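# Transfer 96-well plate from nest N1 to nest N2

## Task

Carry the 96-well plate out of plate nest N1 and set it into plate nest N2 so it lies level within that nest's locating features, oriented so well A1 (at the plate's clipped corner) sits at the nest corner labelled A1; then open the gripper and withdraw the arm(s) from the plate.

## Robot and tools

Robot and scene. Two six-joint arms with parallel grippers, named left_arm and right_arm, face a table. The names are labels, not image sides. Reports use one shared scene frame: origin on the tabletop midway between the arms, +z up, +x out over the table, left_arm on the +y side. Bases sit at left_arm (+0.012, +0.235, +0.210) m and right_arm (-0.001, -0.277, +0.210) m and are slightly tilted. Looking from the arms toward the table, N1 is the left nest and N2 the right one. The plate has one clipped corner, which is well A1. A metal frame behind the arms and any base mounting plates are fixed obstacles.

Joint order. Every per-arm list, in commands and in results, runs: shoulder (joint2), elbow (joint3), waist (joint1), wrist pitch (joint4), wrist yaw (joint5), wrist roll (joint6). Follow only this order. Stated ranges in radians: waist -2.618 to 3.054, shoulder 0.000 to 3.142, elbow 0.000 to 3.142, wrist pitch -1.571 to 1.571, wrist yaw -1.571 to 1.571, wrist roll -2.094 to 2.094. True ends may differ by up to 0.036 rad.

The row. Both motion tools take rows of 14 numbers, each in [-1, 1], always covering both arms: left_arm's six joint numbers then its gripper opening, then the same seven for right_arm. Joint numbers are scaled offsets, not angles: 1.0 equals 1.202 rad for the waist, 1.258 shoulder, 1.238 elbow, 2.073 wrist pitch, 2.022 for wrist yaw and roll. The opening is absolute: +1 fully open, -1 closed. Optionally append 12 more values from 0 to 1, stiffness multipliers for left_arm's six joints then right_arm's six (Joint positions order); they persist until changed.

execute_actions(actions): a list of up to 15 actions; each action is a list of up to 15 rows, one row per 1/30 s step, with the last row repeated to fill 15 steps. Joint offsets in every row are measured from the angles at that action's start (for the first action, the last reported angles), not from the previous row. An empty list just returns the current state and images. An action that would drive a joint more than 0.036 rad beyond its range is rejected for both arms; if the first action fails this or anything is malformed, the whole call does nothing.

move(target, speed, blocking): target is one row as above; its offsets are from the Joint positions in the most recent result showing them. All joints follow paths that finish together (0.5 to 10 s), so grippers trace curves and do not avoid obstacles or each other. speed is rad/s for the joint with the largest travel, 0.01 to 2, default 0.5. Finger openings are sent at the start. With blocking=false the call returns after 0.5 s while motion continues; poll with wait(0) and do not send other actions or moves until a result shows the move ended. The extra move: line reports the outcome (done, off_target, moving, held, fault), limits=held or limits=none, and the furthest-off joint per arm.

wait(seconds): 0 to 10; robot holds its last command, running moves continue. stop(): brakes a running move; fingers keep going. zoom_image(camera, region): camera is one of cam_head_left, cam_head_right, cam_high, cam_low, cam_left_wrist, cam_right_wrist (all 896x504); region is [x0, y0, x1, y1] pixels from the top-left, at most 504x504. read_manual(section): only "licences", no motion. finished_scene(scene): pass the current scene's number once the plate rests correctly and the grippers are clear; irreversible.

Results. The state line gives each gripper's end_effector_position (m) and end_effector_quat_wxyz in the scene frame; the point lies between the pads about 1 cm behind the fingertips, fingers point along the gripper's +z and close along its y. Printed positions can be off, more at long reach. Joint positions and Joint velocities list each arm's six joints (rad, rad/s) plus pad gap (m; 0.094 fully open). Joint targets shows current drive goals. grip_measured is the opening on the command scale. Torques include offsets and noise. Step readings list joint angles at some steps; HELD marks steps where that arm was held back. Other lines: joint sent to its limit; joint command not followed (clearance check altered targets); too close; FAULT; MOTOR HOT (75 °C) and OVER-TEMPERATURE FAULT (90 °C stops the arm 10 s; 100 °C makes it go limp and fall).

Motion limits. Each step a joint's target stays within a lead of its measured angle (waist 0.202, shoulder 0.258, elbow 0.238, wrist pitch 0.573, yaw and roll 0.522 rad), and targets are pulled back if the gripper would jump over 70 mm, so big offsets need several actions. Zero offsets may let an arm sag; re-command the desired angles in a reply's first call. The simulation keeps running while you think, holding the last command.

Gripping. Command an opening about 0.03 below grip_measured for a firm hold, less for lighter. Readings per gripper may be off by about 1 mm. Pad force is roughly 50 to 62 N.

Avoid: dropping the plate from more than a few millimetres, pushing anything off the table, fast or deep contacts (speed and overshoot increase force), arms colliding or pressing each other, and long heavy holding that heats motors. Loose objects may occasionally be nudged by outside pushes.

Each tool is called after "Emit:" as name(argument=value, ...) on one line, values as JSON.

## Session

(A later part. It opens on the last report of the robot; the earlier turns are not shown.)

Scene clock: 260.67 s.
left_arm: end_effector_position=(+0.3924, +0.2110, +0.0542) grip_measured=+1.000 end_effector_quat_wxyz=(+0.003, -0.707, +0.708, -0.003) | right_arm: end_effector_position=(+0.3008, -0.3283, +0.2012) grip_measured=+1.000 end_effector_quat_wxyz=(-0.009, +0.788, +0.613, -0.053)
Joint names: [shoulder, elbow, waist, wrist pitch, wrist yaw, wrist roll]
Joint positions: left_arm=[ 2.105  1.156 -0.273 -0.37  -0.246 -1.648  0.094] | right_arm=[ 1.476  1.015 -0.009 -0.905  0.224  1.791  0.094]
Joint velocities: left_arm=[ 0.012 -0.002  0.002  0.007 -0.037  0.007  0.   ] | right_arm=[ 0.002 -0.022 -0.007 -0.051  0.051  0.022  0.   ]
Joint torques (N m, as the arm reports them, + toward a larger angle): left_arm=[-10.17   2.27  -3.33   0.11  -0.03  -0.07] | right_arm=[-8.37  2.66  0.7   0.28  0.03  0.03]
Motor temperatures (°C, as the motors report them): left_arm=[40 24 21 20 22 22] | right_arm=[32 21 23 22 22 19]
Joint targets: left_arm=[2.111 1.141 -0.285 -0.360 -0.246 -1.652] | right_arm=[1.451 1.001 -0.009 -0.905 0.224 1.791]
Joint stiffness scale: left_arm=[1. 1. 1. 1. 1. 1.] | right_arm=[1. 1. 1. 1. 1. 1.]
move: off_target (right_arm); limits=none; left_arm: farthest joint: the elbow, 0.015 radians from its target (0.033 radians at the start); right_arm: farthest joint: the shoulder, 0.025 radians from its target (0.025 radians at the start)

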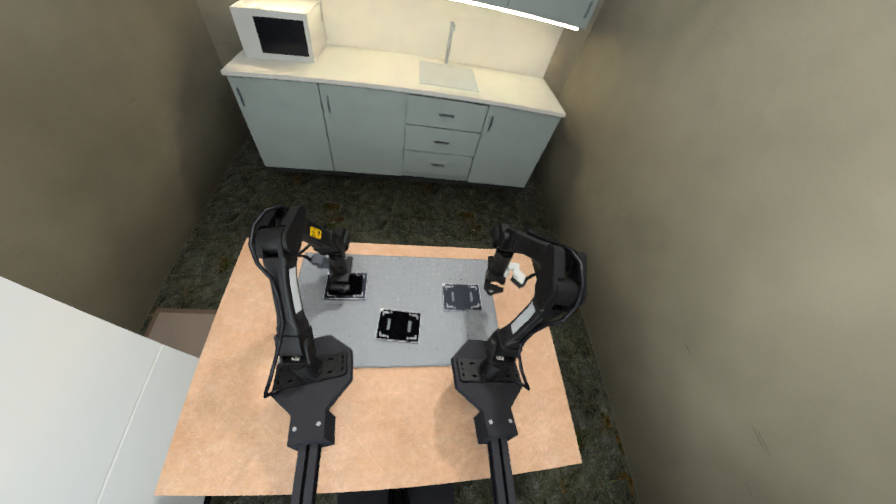

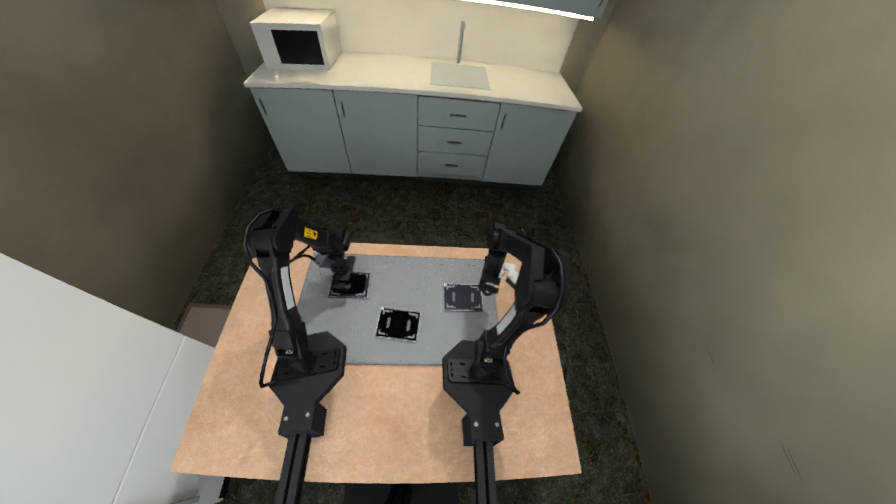

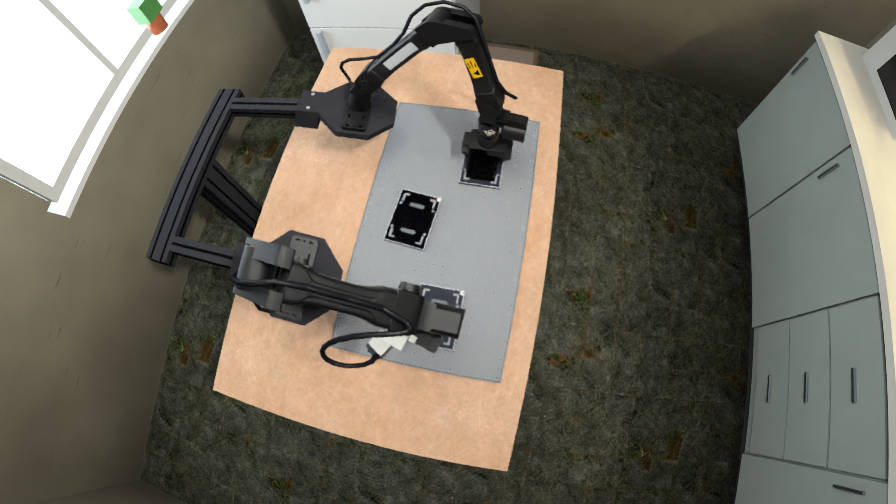

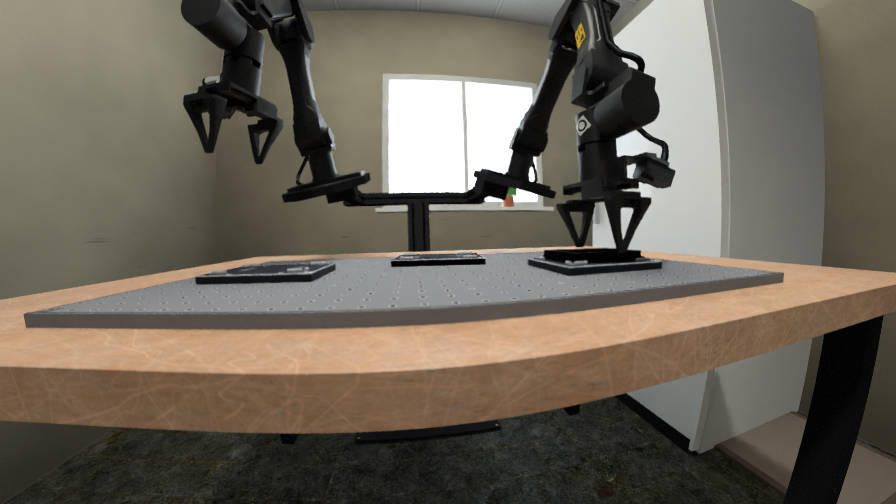

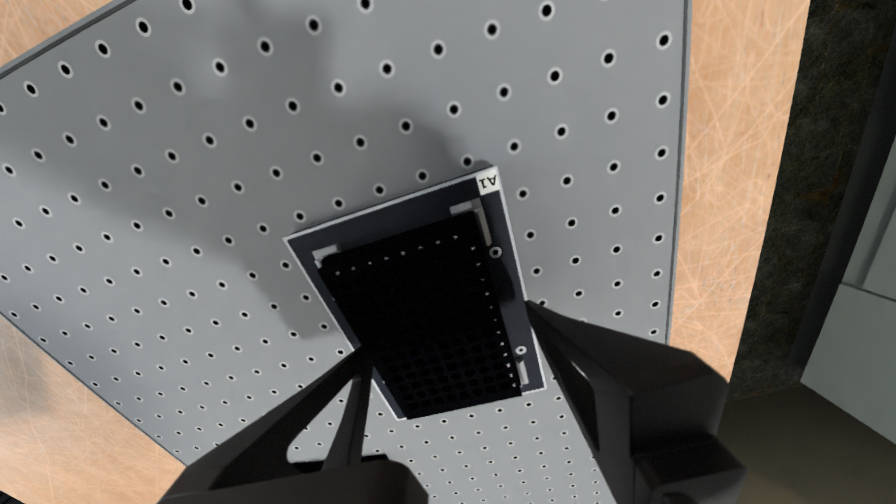

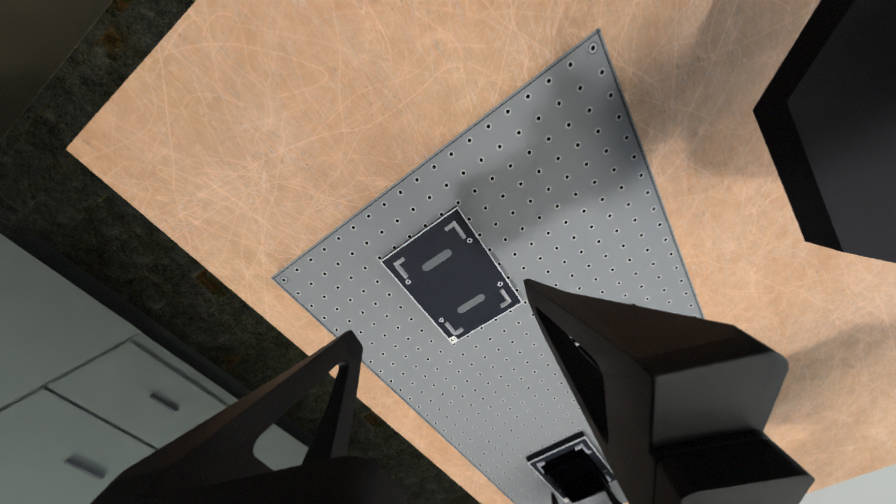

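Emit:
move(target=[-0.0334,-0.0444,0,0.0159,0,0,1, -0.02,-0.011,0,0,0,0,1], speed=0.1)

Emit:
zoom_image(camera="cam_left_wrist", region=[300, 200, 600, 440])

Scene clock: 285.40 s.
left_arm: end_effector_position=(+0.3850, +0.2117, +0.0544) grip_measured=+1.000 end_effector_quat_wxyz=(+0.003, -0.707, +0.707, -0.004) | right_arm: end_effector_position=(+0.3008, -0.3283, +0.2012) grip_measured=+1.000 end_effector_quat_wxyz=(-0.009, +0.788, +0.613, -0.053)
Joint names: [shoulder, elbow, waist, wrist pitch, wrist yaw, wrist roll]
Joint positions: left_arm=[ 2.087  1.117 -0.273 -0.347 -0.246 -1.648  0.094] | right_arm=[ 1.476  1.015 -0.009 -0.905  0.224  1.791  0.094]
Joint velocities: left_arm=[ 0.002  0.002  0.002 -0.066  0.022 -0.022  0.   ] | right_arm=[-0.002  0.012  0.017  0.081 -0.051 -0.022  0.   ]
Joint torques (N m, as the arm reports them, + toward a larger angle): left_arm=[-12.36   2.12  -2.32   0.11  -0.02  -0.04] | right_arm=[-8.4   2.66  0.73  0.27  0.03  0.02]
Motor temperatures (°C, as the motors report them): left_arm=[38 23 21 21 22 22] | right_arm=[32 21 23 22 22 19]
Joint targets: left_arm=[2.063 1.101 -0.273 -0.338 -0.246 -1.648] | right_arm=[1.451 1.001 -0.009 -0.905 0.224 1.791]
Joint stiffness scale: left_arm=[1. 1. 1. 1. 1. 1.] | right_arm=[1. 1. 1. 1. 1. 1.]
move: off_target (left_arm, right_arm); limits=none; left_arm: farthest joint: the shoulder, 0.024 radians from its target (0.042 radians at the start); right_arm: farthest joint: the shoulder, 0.025 radians from its target (0.025 radians at the start)

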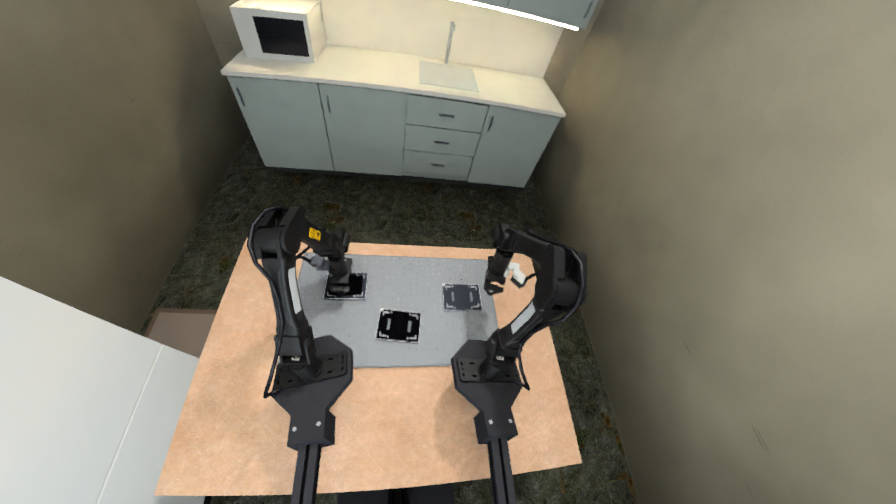

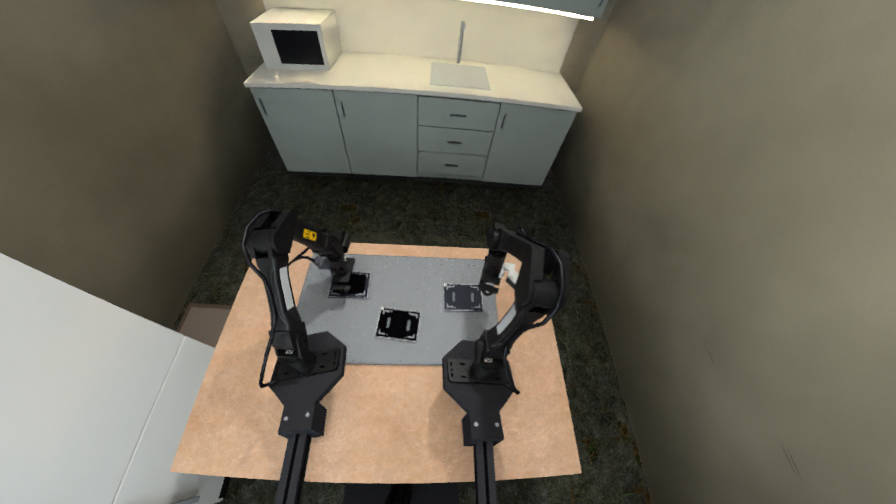

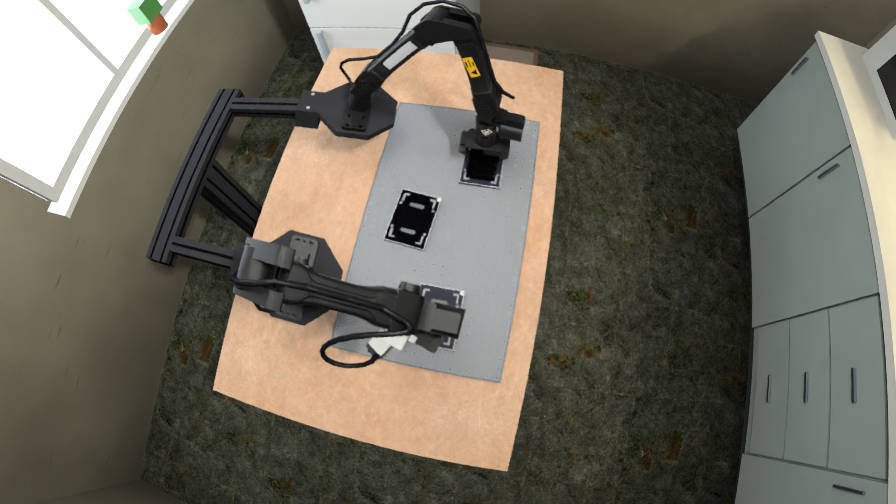

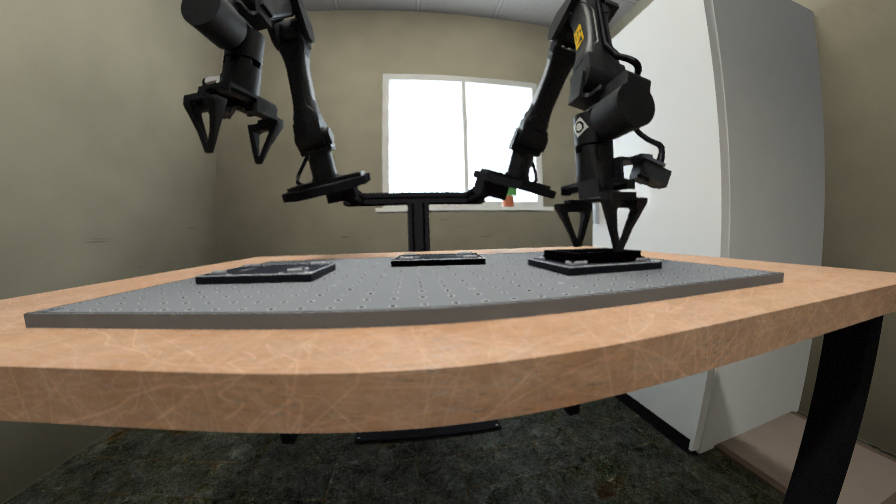

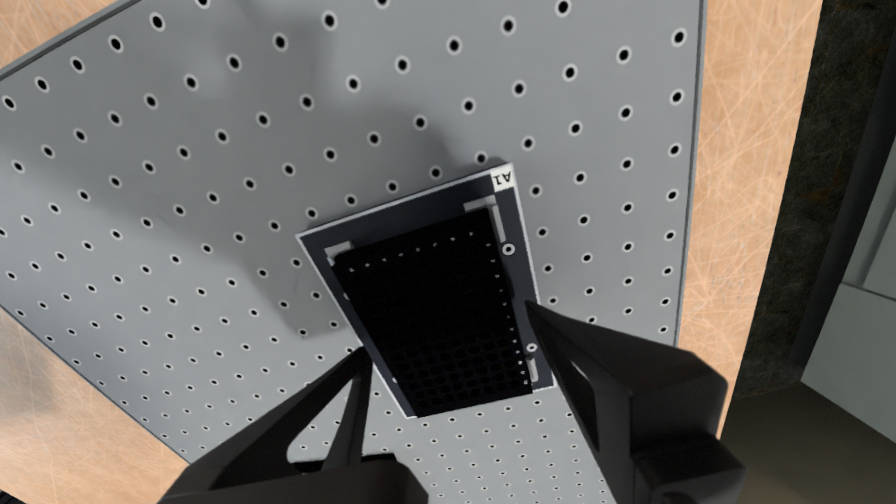

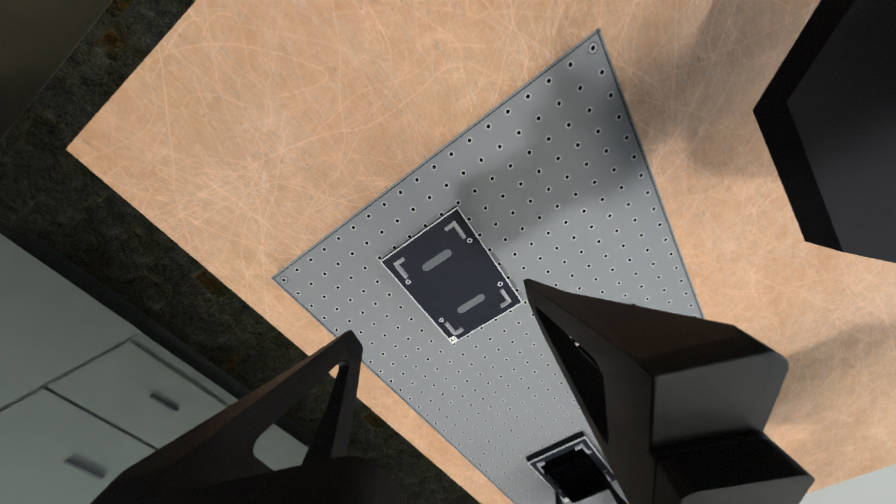

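Region (300, 200, 600, 440) of cam_left_wrist's 896x504 image, scaled by 1.680, with more detail than that image has; it fills the top 403 rows of this view, and the rest is white.

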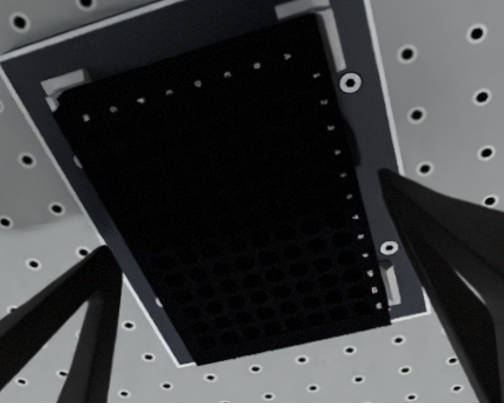

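Emit:
move(target=[0.0413,-0.0129,0.0133,0.026,0,0.006,1, -0.02,-0.011,0,0,0,0,1], speed=0.08)

Emit:
zoom_image(camera="cam_left_wrist", region=[300, 200, 600, 440])

Emit:
zoom_image(camera="cam_low", region=[510, 190, 690, 290])

Scene clock: 303.50 s.
left_arm: end_effector_position=(+0.3836, +0.2123, +0.0399) grip_measured=+1.000 end_effector_quat_wxyz=(+0.004, -0.708, +0.706, -0.002) | right_arm: end_effector_position=(+0.3008, -0.3283, +0.2012) grip_measured=+1.000 end_effector_quat_wxyz=(-0.009, +0.788, +0.613, -0.053)
Joint names: [shoulder, elbow, waist, wrist pitch, wrist yaw, wrist roll]
Joint positions: left_arm=[ 2.13   1.117 -0.263 -0.304 -0.246 -1.642  0.094] | right_arm=[ 1.476  1.015 -0.009 -0.905  0.224  1.791  0.094]
Joint velocities: left_arm=[-0.017 -0.002 -0.002 -0.007  0.037 -0.125  0.   ] | right_arm=[ 0.002 -0.002  0.007 -0.081  0.007  0.022  0.   ]
Joint torques (N m, as the arm reports them, + toward a larger angle): left_arm=[-9.83  1.88 -1.89  0.08 -0.02  0.02] | right_arm=[-8.44  2.68  0.73  0.29  0.03  0.02]
Motor temperatures (°C, as the motors report them): left_arm=[39 23 21 21 22 22] | right_arm=[32 21 23 21 22 19]
Joint targets: left_arm=[2.139 1.101 -0.257 -0.294 -0.246 -1.636] | right_arm=[1.451 1.001 -0.009 -0.905 0.224 1.791]
Joint stiffness scale: left_arm=[1. 1. 1. 1. 1. 1.] | right_arm=[1. 1. 1. 1. 1. 1.]
move: off_target (right_arm); limits=none; left_arm: farthest joint: the elbow, 0.016 radians from its target (0.016 radians at the start); right_arm: farthest joint: the shoulder, 0.025 radians from its target (0.025 radians at the start)

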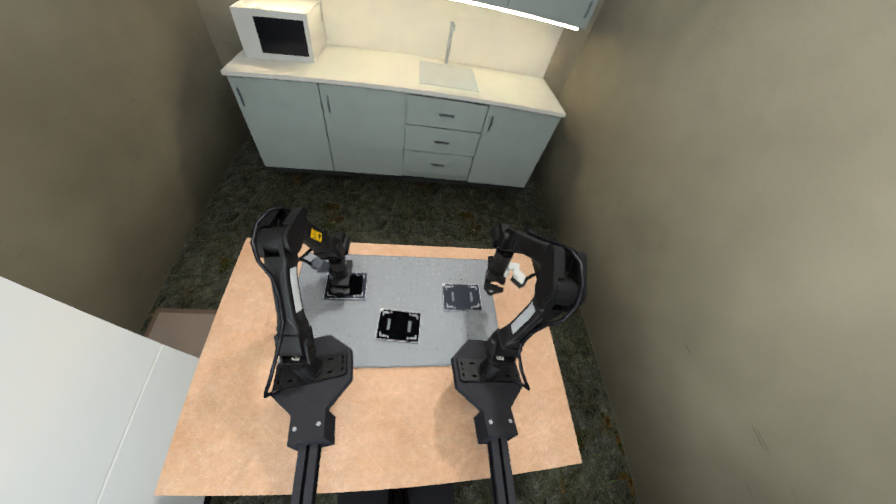

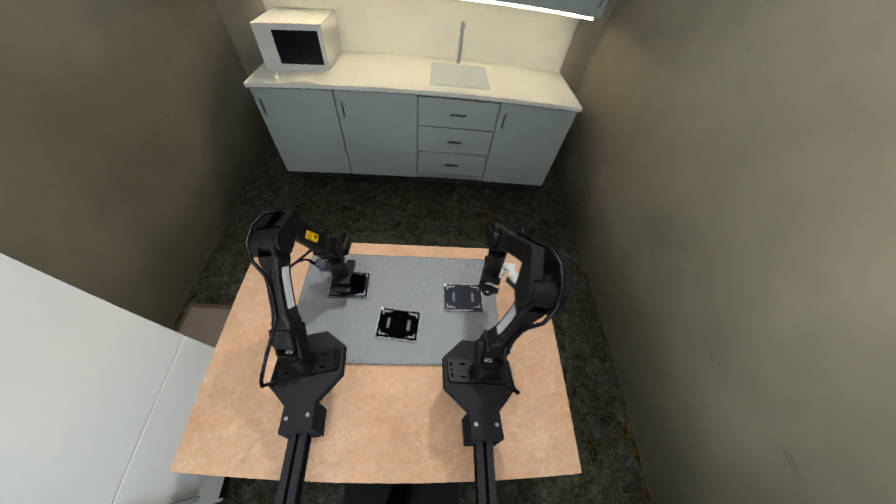

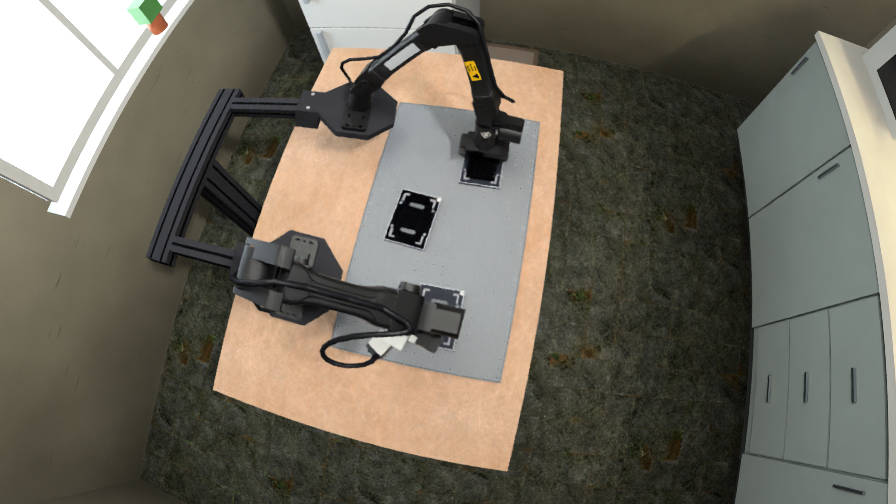

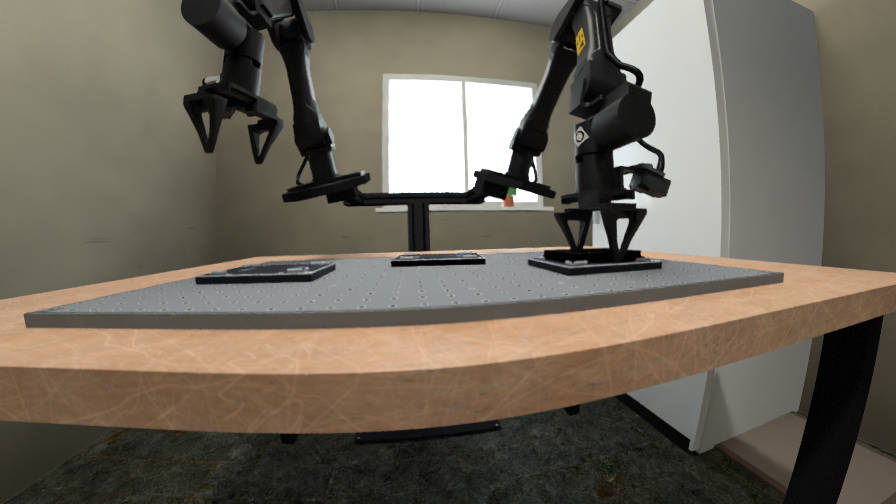

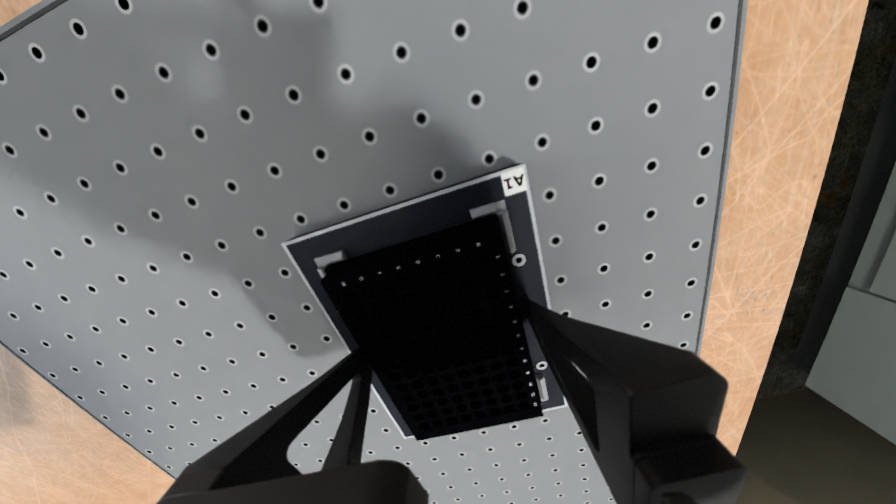

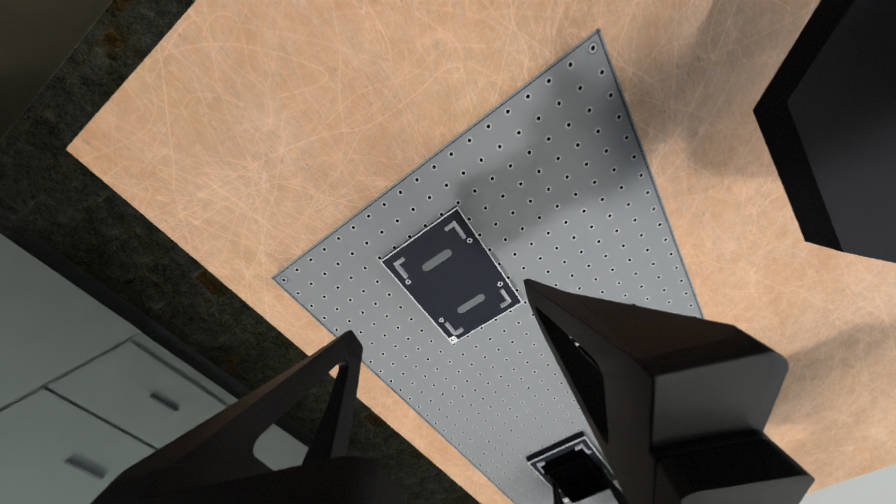

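Region (300, 200, 600, 440) of cam_left_wrist's 896x504 image, scaled by 1.680, with more detail than that image has; it fills the top 403 rows of this view, and the rest is white.

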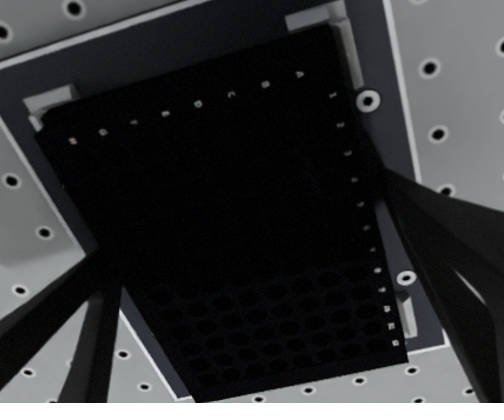

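Region (510, 190, 690, 290) of cam_low's 896x504 image, scaled by 2.800, with more detail than that image has.

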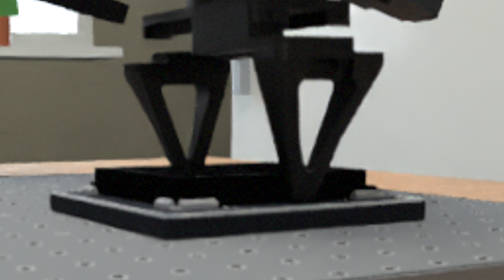

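Emit:
execute_actions(actions=[[[0.007,-0.0129,0.005,0.005,0,0.003,0.78, -0.02,-0.011,0,0,0,0,1]],[[0,0,0,0,0,0,0.78, 0,0,0,0,0,0,1]]])

Scene clock: 308.57 s.
left_arm: end_effector_position=(+0.3838, +0.2123, +0.0399) grip_measured=+0.795 end_effector_quat_wxyz=(+0.004, -0.708, +0.706, -0.003) | right_arm: end_effector_position=(+0.3008, -0.3283, +0.2012) grip_measured=+1.000 end_effector_quat_wxyz=(-0.009, +0.788, +0.613, -0.053)
Joint names: [shoulder, elbow, waist, wrist pitch, wrist yaw, wrist roll]
Joint positions: left_arm=[ 2.13   1.117 -0.263 -0.303 -0.246 -1.642  0.084] | right_arm=[ 1.476  1.015 -0.009 -0.905  0.224  1.791  0.094]
Joint velocities: left_arm=[-0.022  0.002 -0.007 -0.007  0.037 -0.081  0.001] | right_arm=[-0.012 -0.017  0.007 -0.037 -0.081  0.022  0.   ]
Joint torques (N m, as the arm reports them, + toward a larger angle): left_arm=[-10.52   3.18  -2.33   0.02  -0.03  -0.04] | right_arm=[-6.46  3.6   0.76  0.27  0.02  0.03]
Motor temperatures (°C, as the motors report them): left_arm=[39 23 21 21 22 22] | right_arm=[32 21 23 21 22 19]
Joint targets: left_arm=[2.130 1.117 -0.263 -0.303 -0.246 -1.642] | right_arm=[1.476 1.015 -0.009 -0.905 0.224 1.791]
Joint stiffness scale: left_arm=[1. 1. 1. 1. 1. 1.] | right_arm=[1. 1. 1. 1. 1. 1.]
Step readings (joint positions; steps 1 to 15: 1st action; 16 to 30: 2nd action):
0: left_arm=[2.130 1.117 -0.263 -0.303 -0.246 -1.642] | right_arm=[1.476 1.015 -0.009 -0.905 0.224 1.791]
1: left_arm=[2.130 1.117 -0.263 -0.303 -0.246 -1.642] | right_arm=[1.476 1.015 -0.009 -0.905 0.224 1.791]
2: left_arm=[2.130 1.117 -0.263 -0.303 -0.246 -1.642] | right_arm=[1.476 1.015 -0.009 -0.905 0.224 1.791]
4: left_arm=[2.130 1.117 -0.263 -0.303 -0.246 -1.642] | right_arm=[1.476 1.015 -0.009 -0.905 0.224 1.791]
8: left_arm=[2.130 1.117 -0.263 -0.303 -0.246 -1.642] | right_arm=[1.476 1.015 -0.009 -0.905 0.224 1.791]
15: left_arm=[2.130 1.117 -0.263 -0.303 -0.246 -1.642] | right_arm=[1.476 1.015 -0.009 -0.905 0.224 1.791]
16: left_arm=[2.130 1.117 -0.263 -0.303 -0.246 -1.642] | right_arm=[1.476 1.015 -0.009 -0.905 0.224 1.791]
17: left_arm=[2.130 1.117 -0.263 -0.303 -0.246 -1.642] | right_arm=[1.476 1.015 -0.009 -0.905 0.224 1.791]
19: left_arm=[2.130 1.117 -0.263 -0.303 -0.246 -1.642] | right_arm=[1.476 1.015 -0.009 -0.905 0.224 1.791]
23: left_arm=[2.130 1.117 -0.263 -0.303 -0.246 -1.642] | right_arm=[1.476 1.015 -0.009 -0.905 0.224 1.791]
30: Joint positions above

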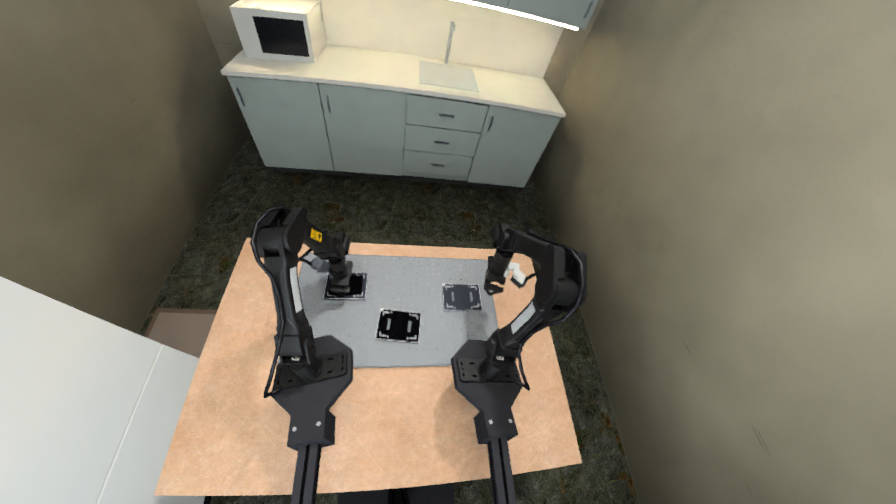

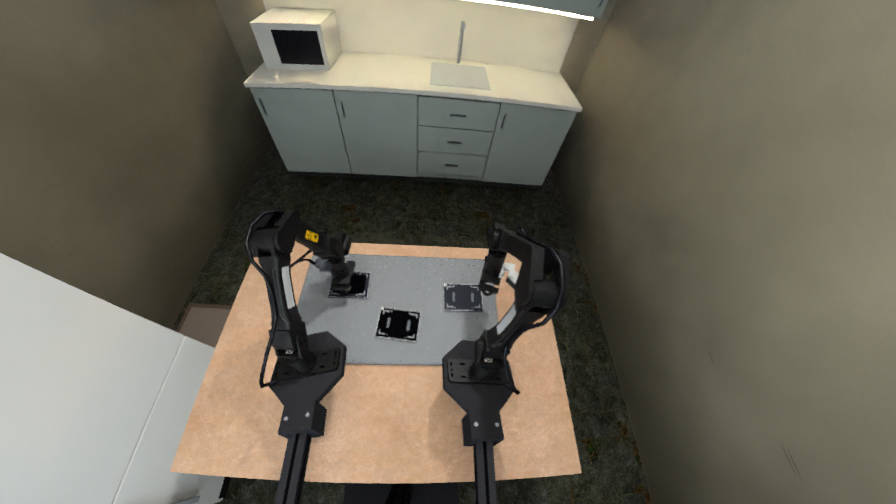

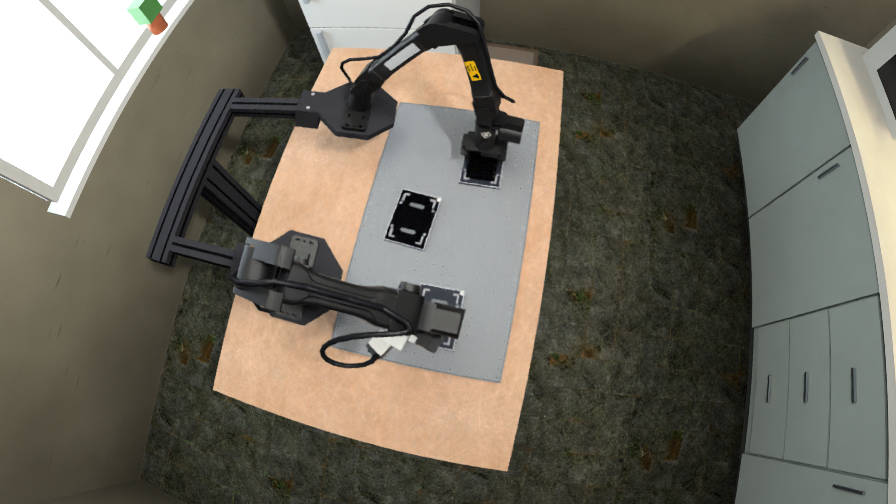

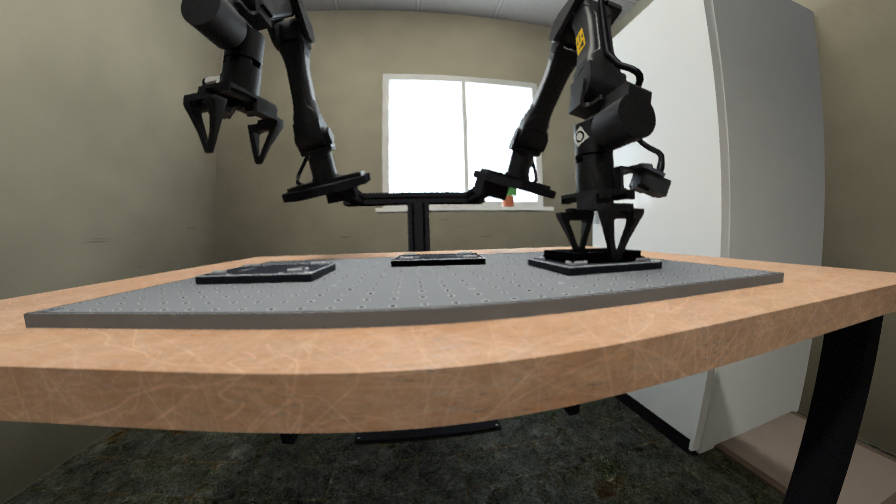

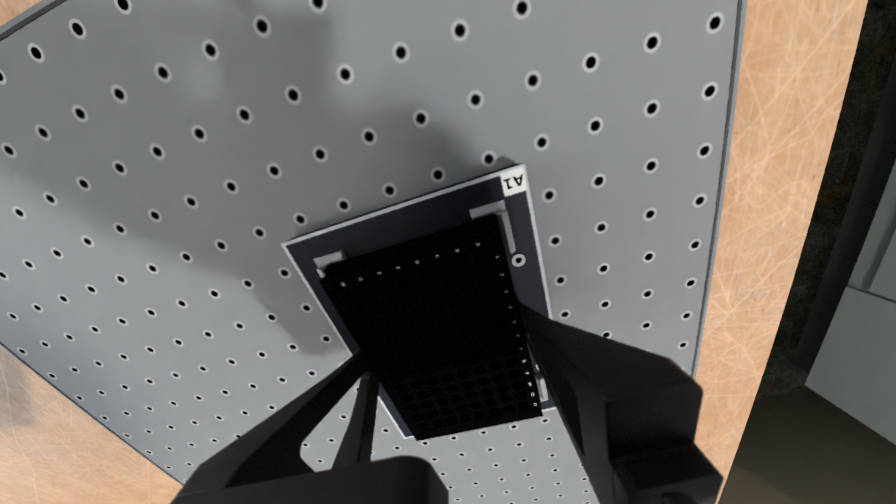

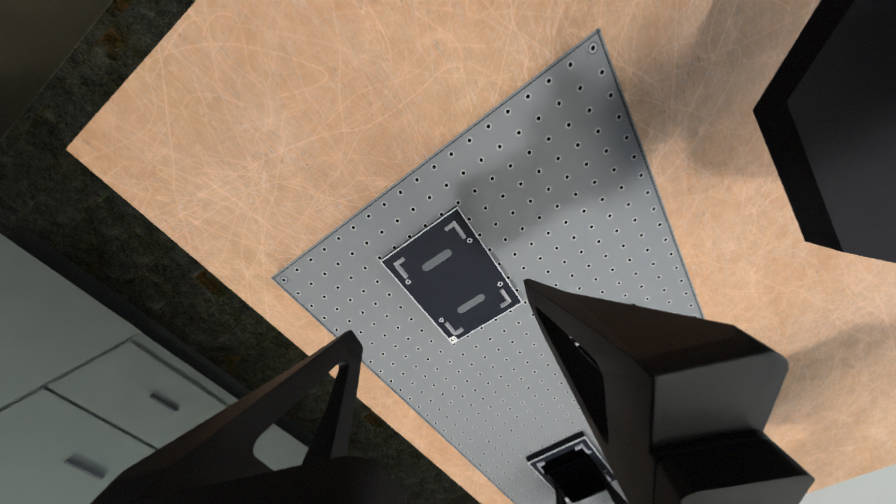

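Emit:
execute_actions(actions=[[[0,-0.005,0,0,0,0,0.76, -0.02,-0.011,0,0,0,0,1]]])

Scene clock: 312.63 s.
left_arm: end_effector_position=(+0.3838, +0.2123, +0.0399) grip_measured=+0.780 end_effector_quat_wxyz=(+0.004, -0.708, +0.706, -0.003) | right_arm: end_effector_position=(+0.3008, -0.3283, +0.2012) grip_measured=+1.000 end_effector_quat_wxyz=(-0.009, +0.788, +0.613, -0.053)
Joint names: [shoulder, elbow, waist, wrist pitch, wrist yaw, wrist roll]
Joint positions: left_arm=[ 2.13   1.117 -0.263 -0.303 -0.246 -1.642  0.084] | right_arm=[ 1.476  1.015 -0.009 -0.905  0.224  1.791  0.094]
Joint velocities: left_arm=[-0.007  0.007  0.022 -0.022  0.007 -0.095 -0.001] | right_arm=[ 0.002 -0.022 -0.002  0.007 -0.022 -0.007  0.   ]
Joint torques (N m, as the arm reports them, + toward a larger angle): left_arm=[-10.53   2.68  -2.33   0.02  -0.03  -0.04] | right_arm=[-8.42  2.66  0.75  0.28  0.03  0.01]
Motor temperatures (°C, as the motors report them): left_arm=[39 23 21 21 22 22] | right_arm=[31 21 23 21 22 19]
Joint targets: left_arm=[2.130 1.111 -0.263 -0.303 -0.246 -1.642] | right_arm=[1.451 1.001 -0.009 -0.905 0.224 1.791]
Joint stiffness scale: left_arm=[1. 1. 1. 1. 1. 1.] | right_arm=[1. 1. 1. 1. 1. 1.]
Step readings (joint positions):
0: left_arm=[2.130 1.117 -0.263 -0.303 -0.246 -1.642] | right_arm=[1.476 1.015 -0.009 -0.905 0.224 1.791]
1: left_arm=[2.130 1.117 -0.263 -0.303 -0.246 -1.642] | right_arm=[1.476 1.015 -0.009 -0.905 0.224 1.791]
2: left_arm=[2.130 1.117 -0.263 -0.303 -0.246 -1.642] | right_arm=[1.476 1.015 -0.009 -0.905 0.224 1.791]
4: left_arm=[2.130 1.117 -0.263 -0.303 -0.246 -1.642] | right_arm=[1.476 1.015 -0.009 -0.905 0.224 1.791]
8: left_arm=[2.130 1.117 -0.263 -0.303 -0.246 -1.642] | right_arm=[1.476 1.015 -0.009 -0.905 0.224 1.791]
15: Joint positions above

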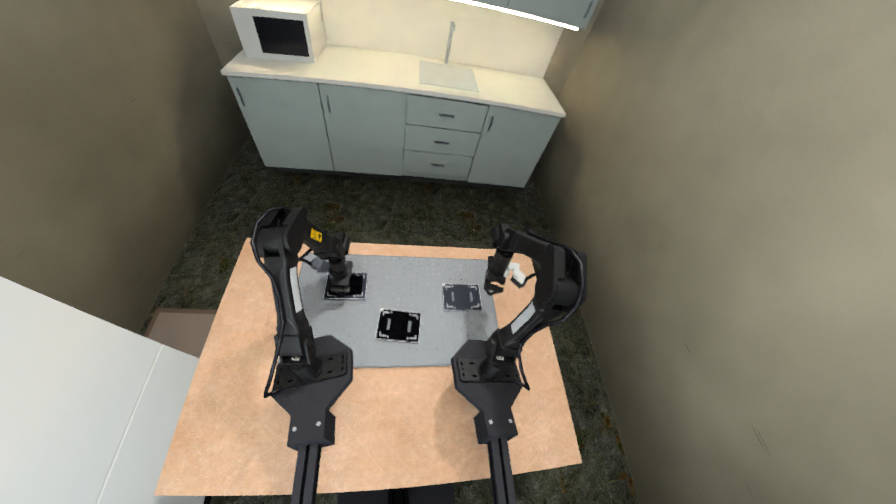

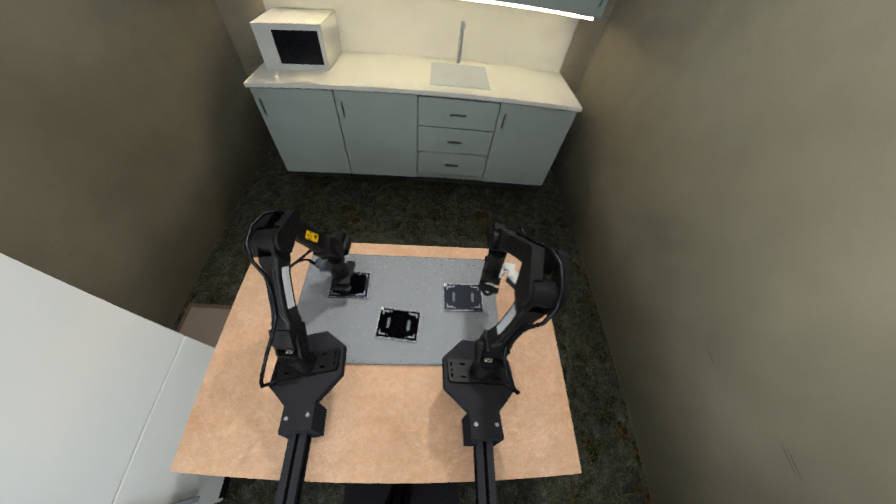

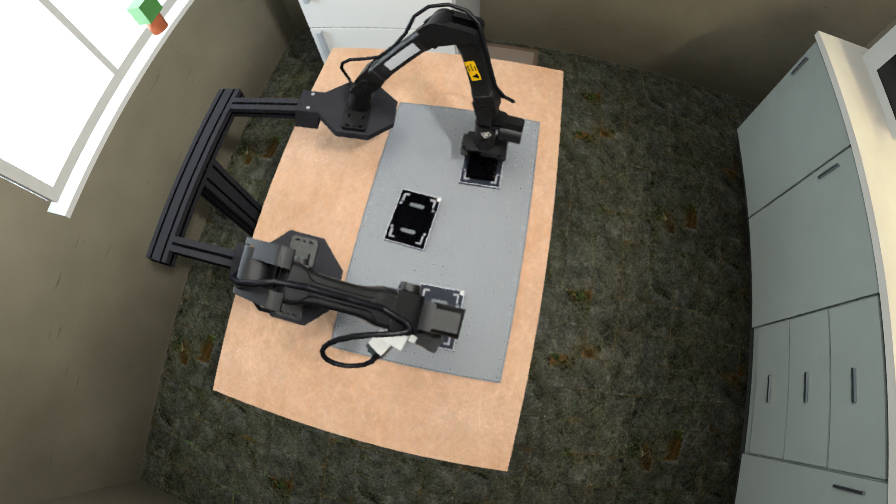

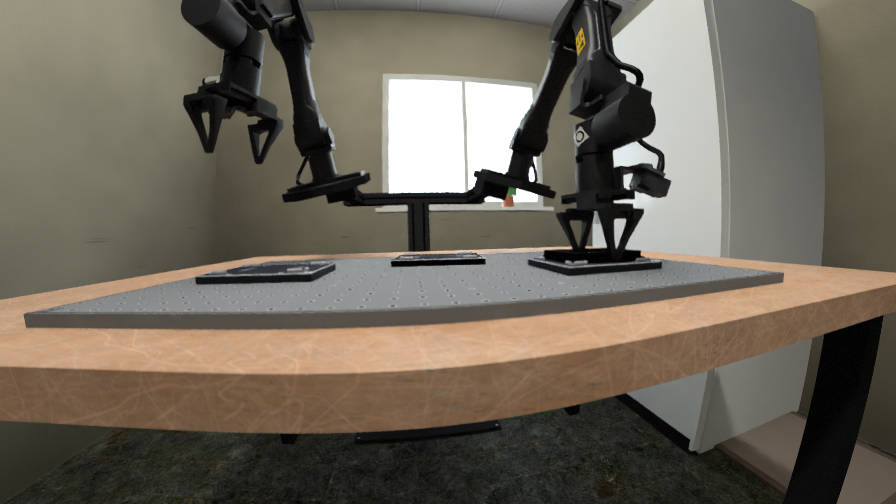

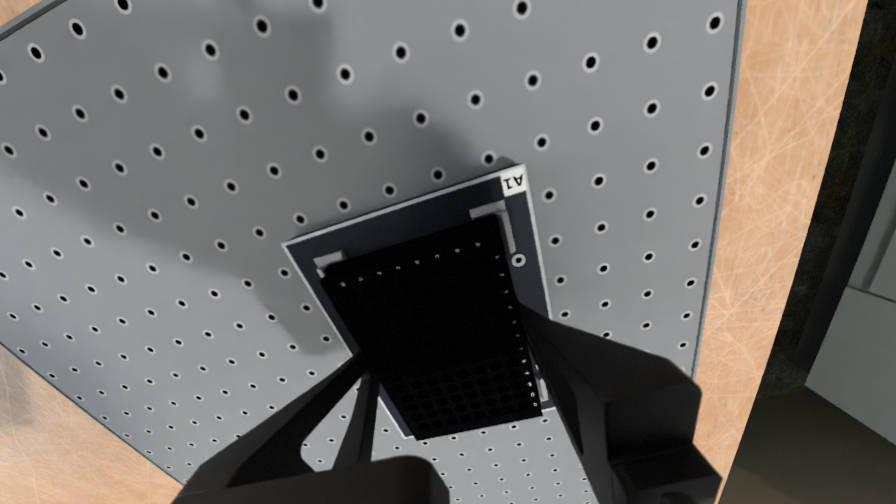

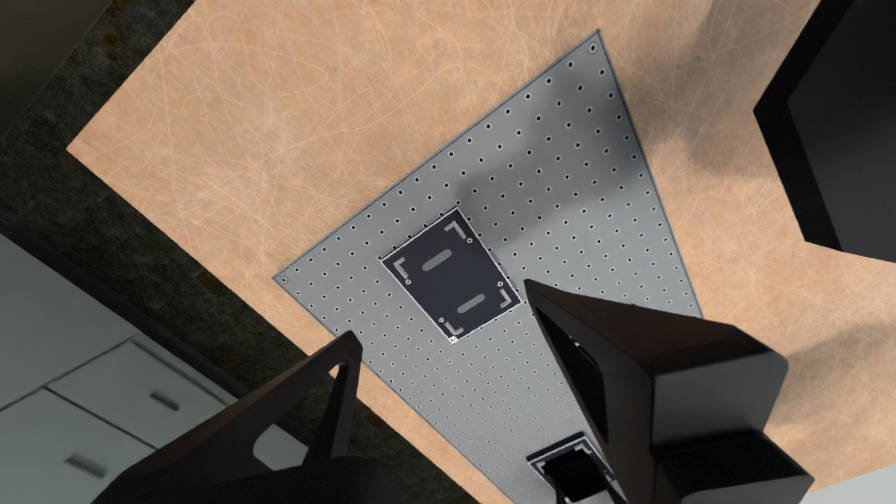

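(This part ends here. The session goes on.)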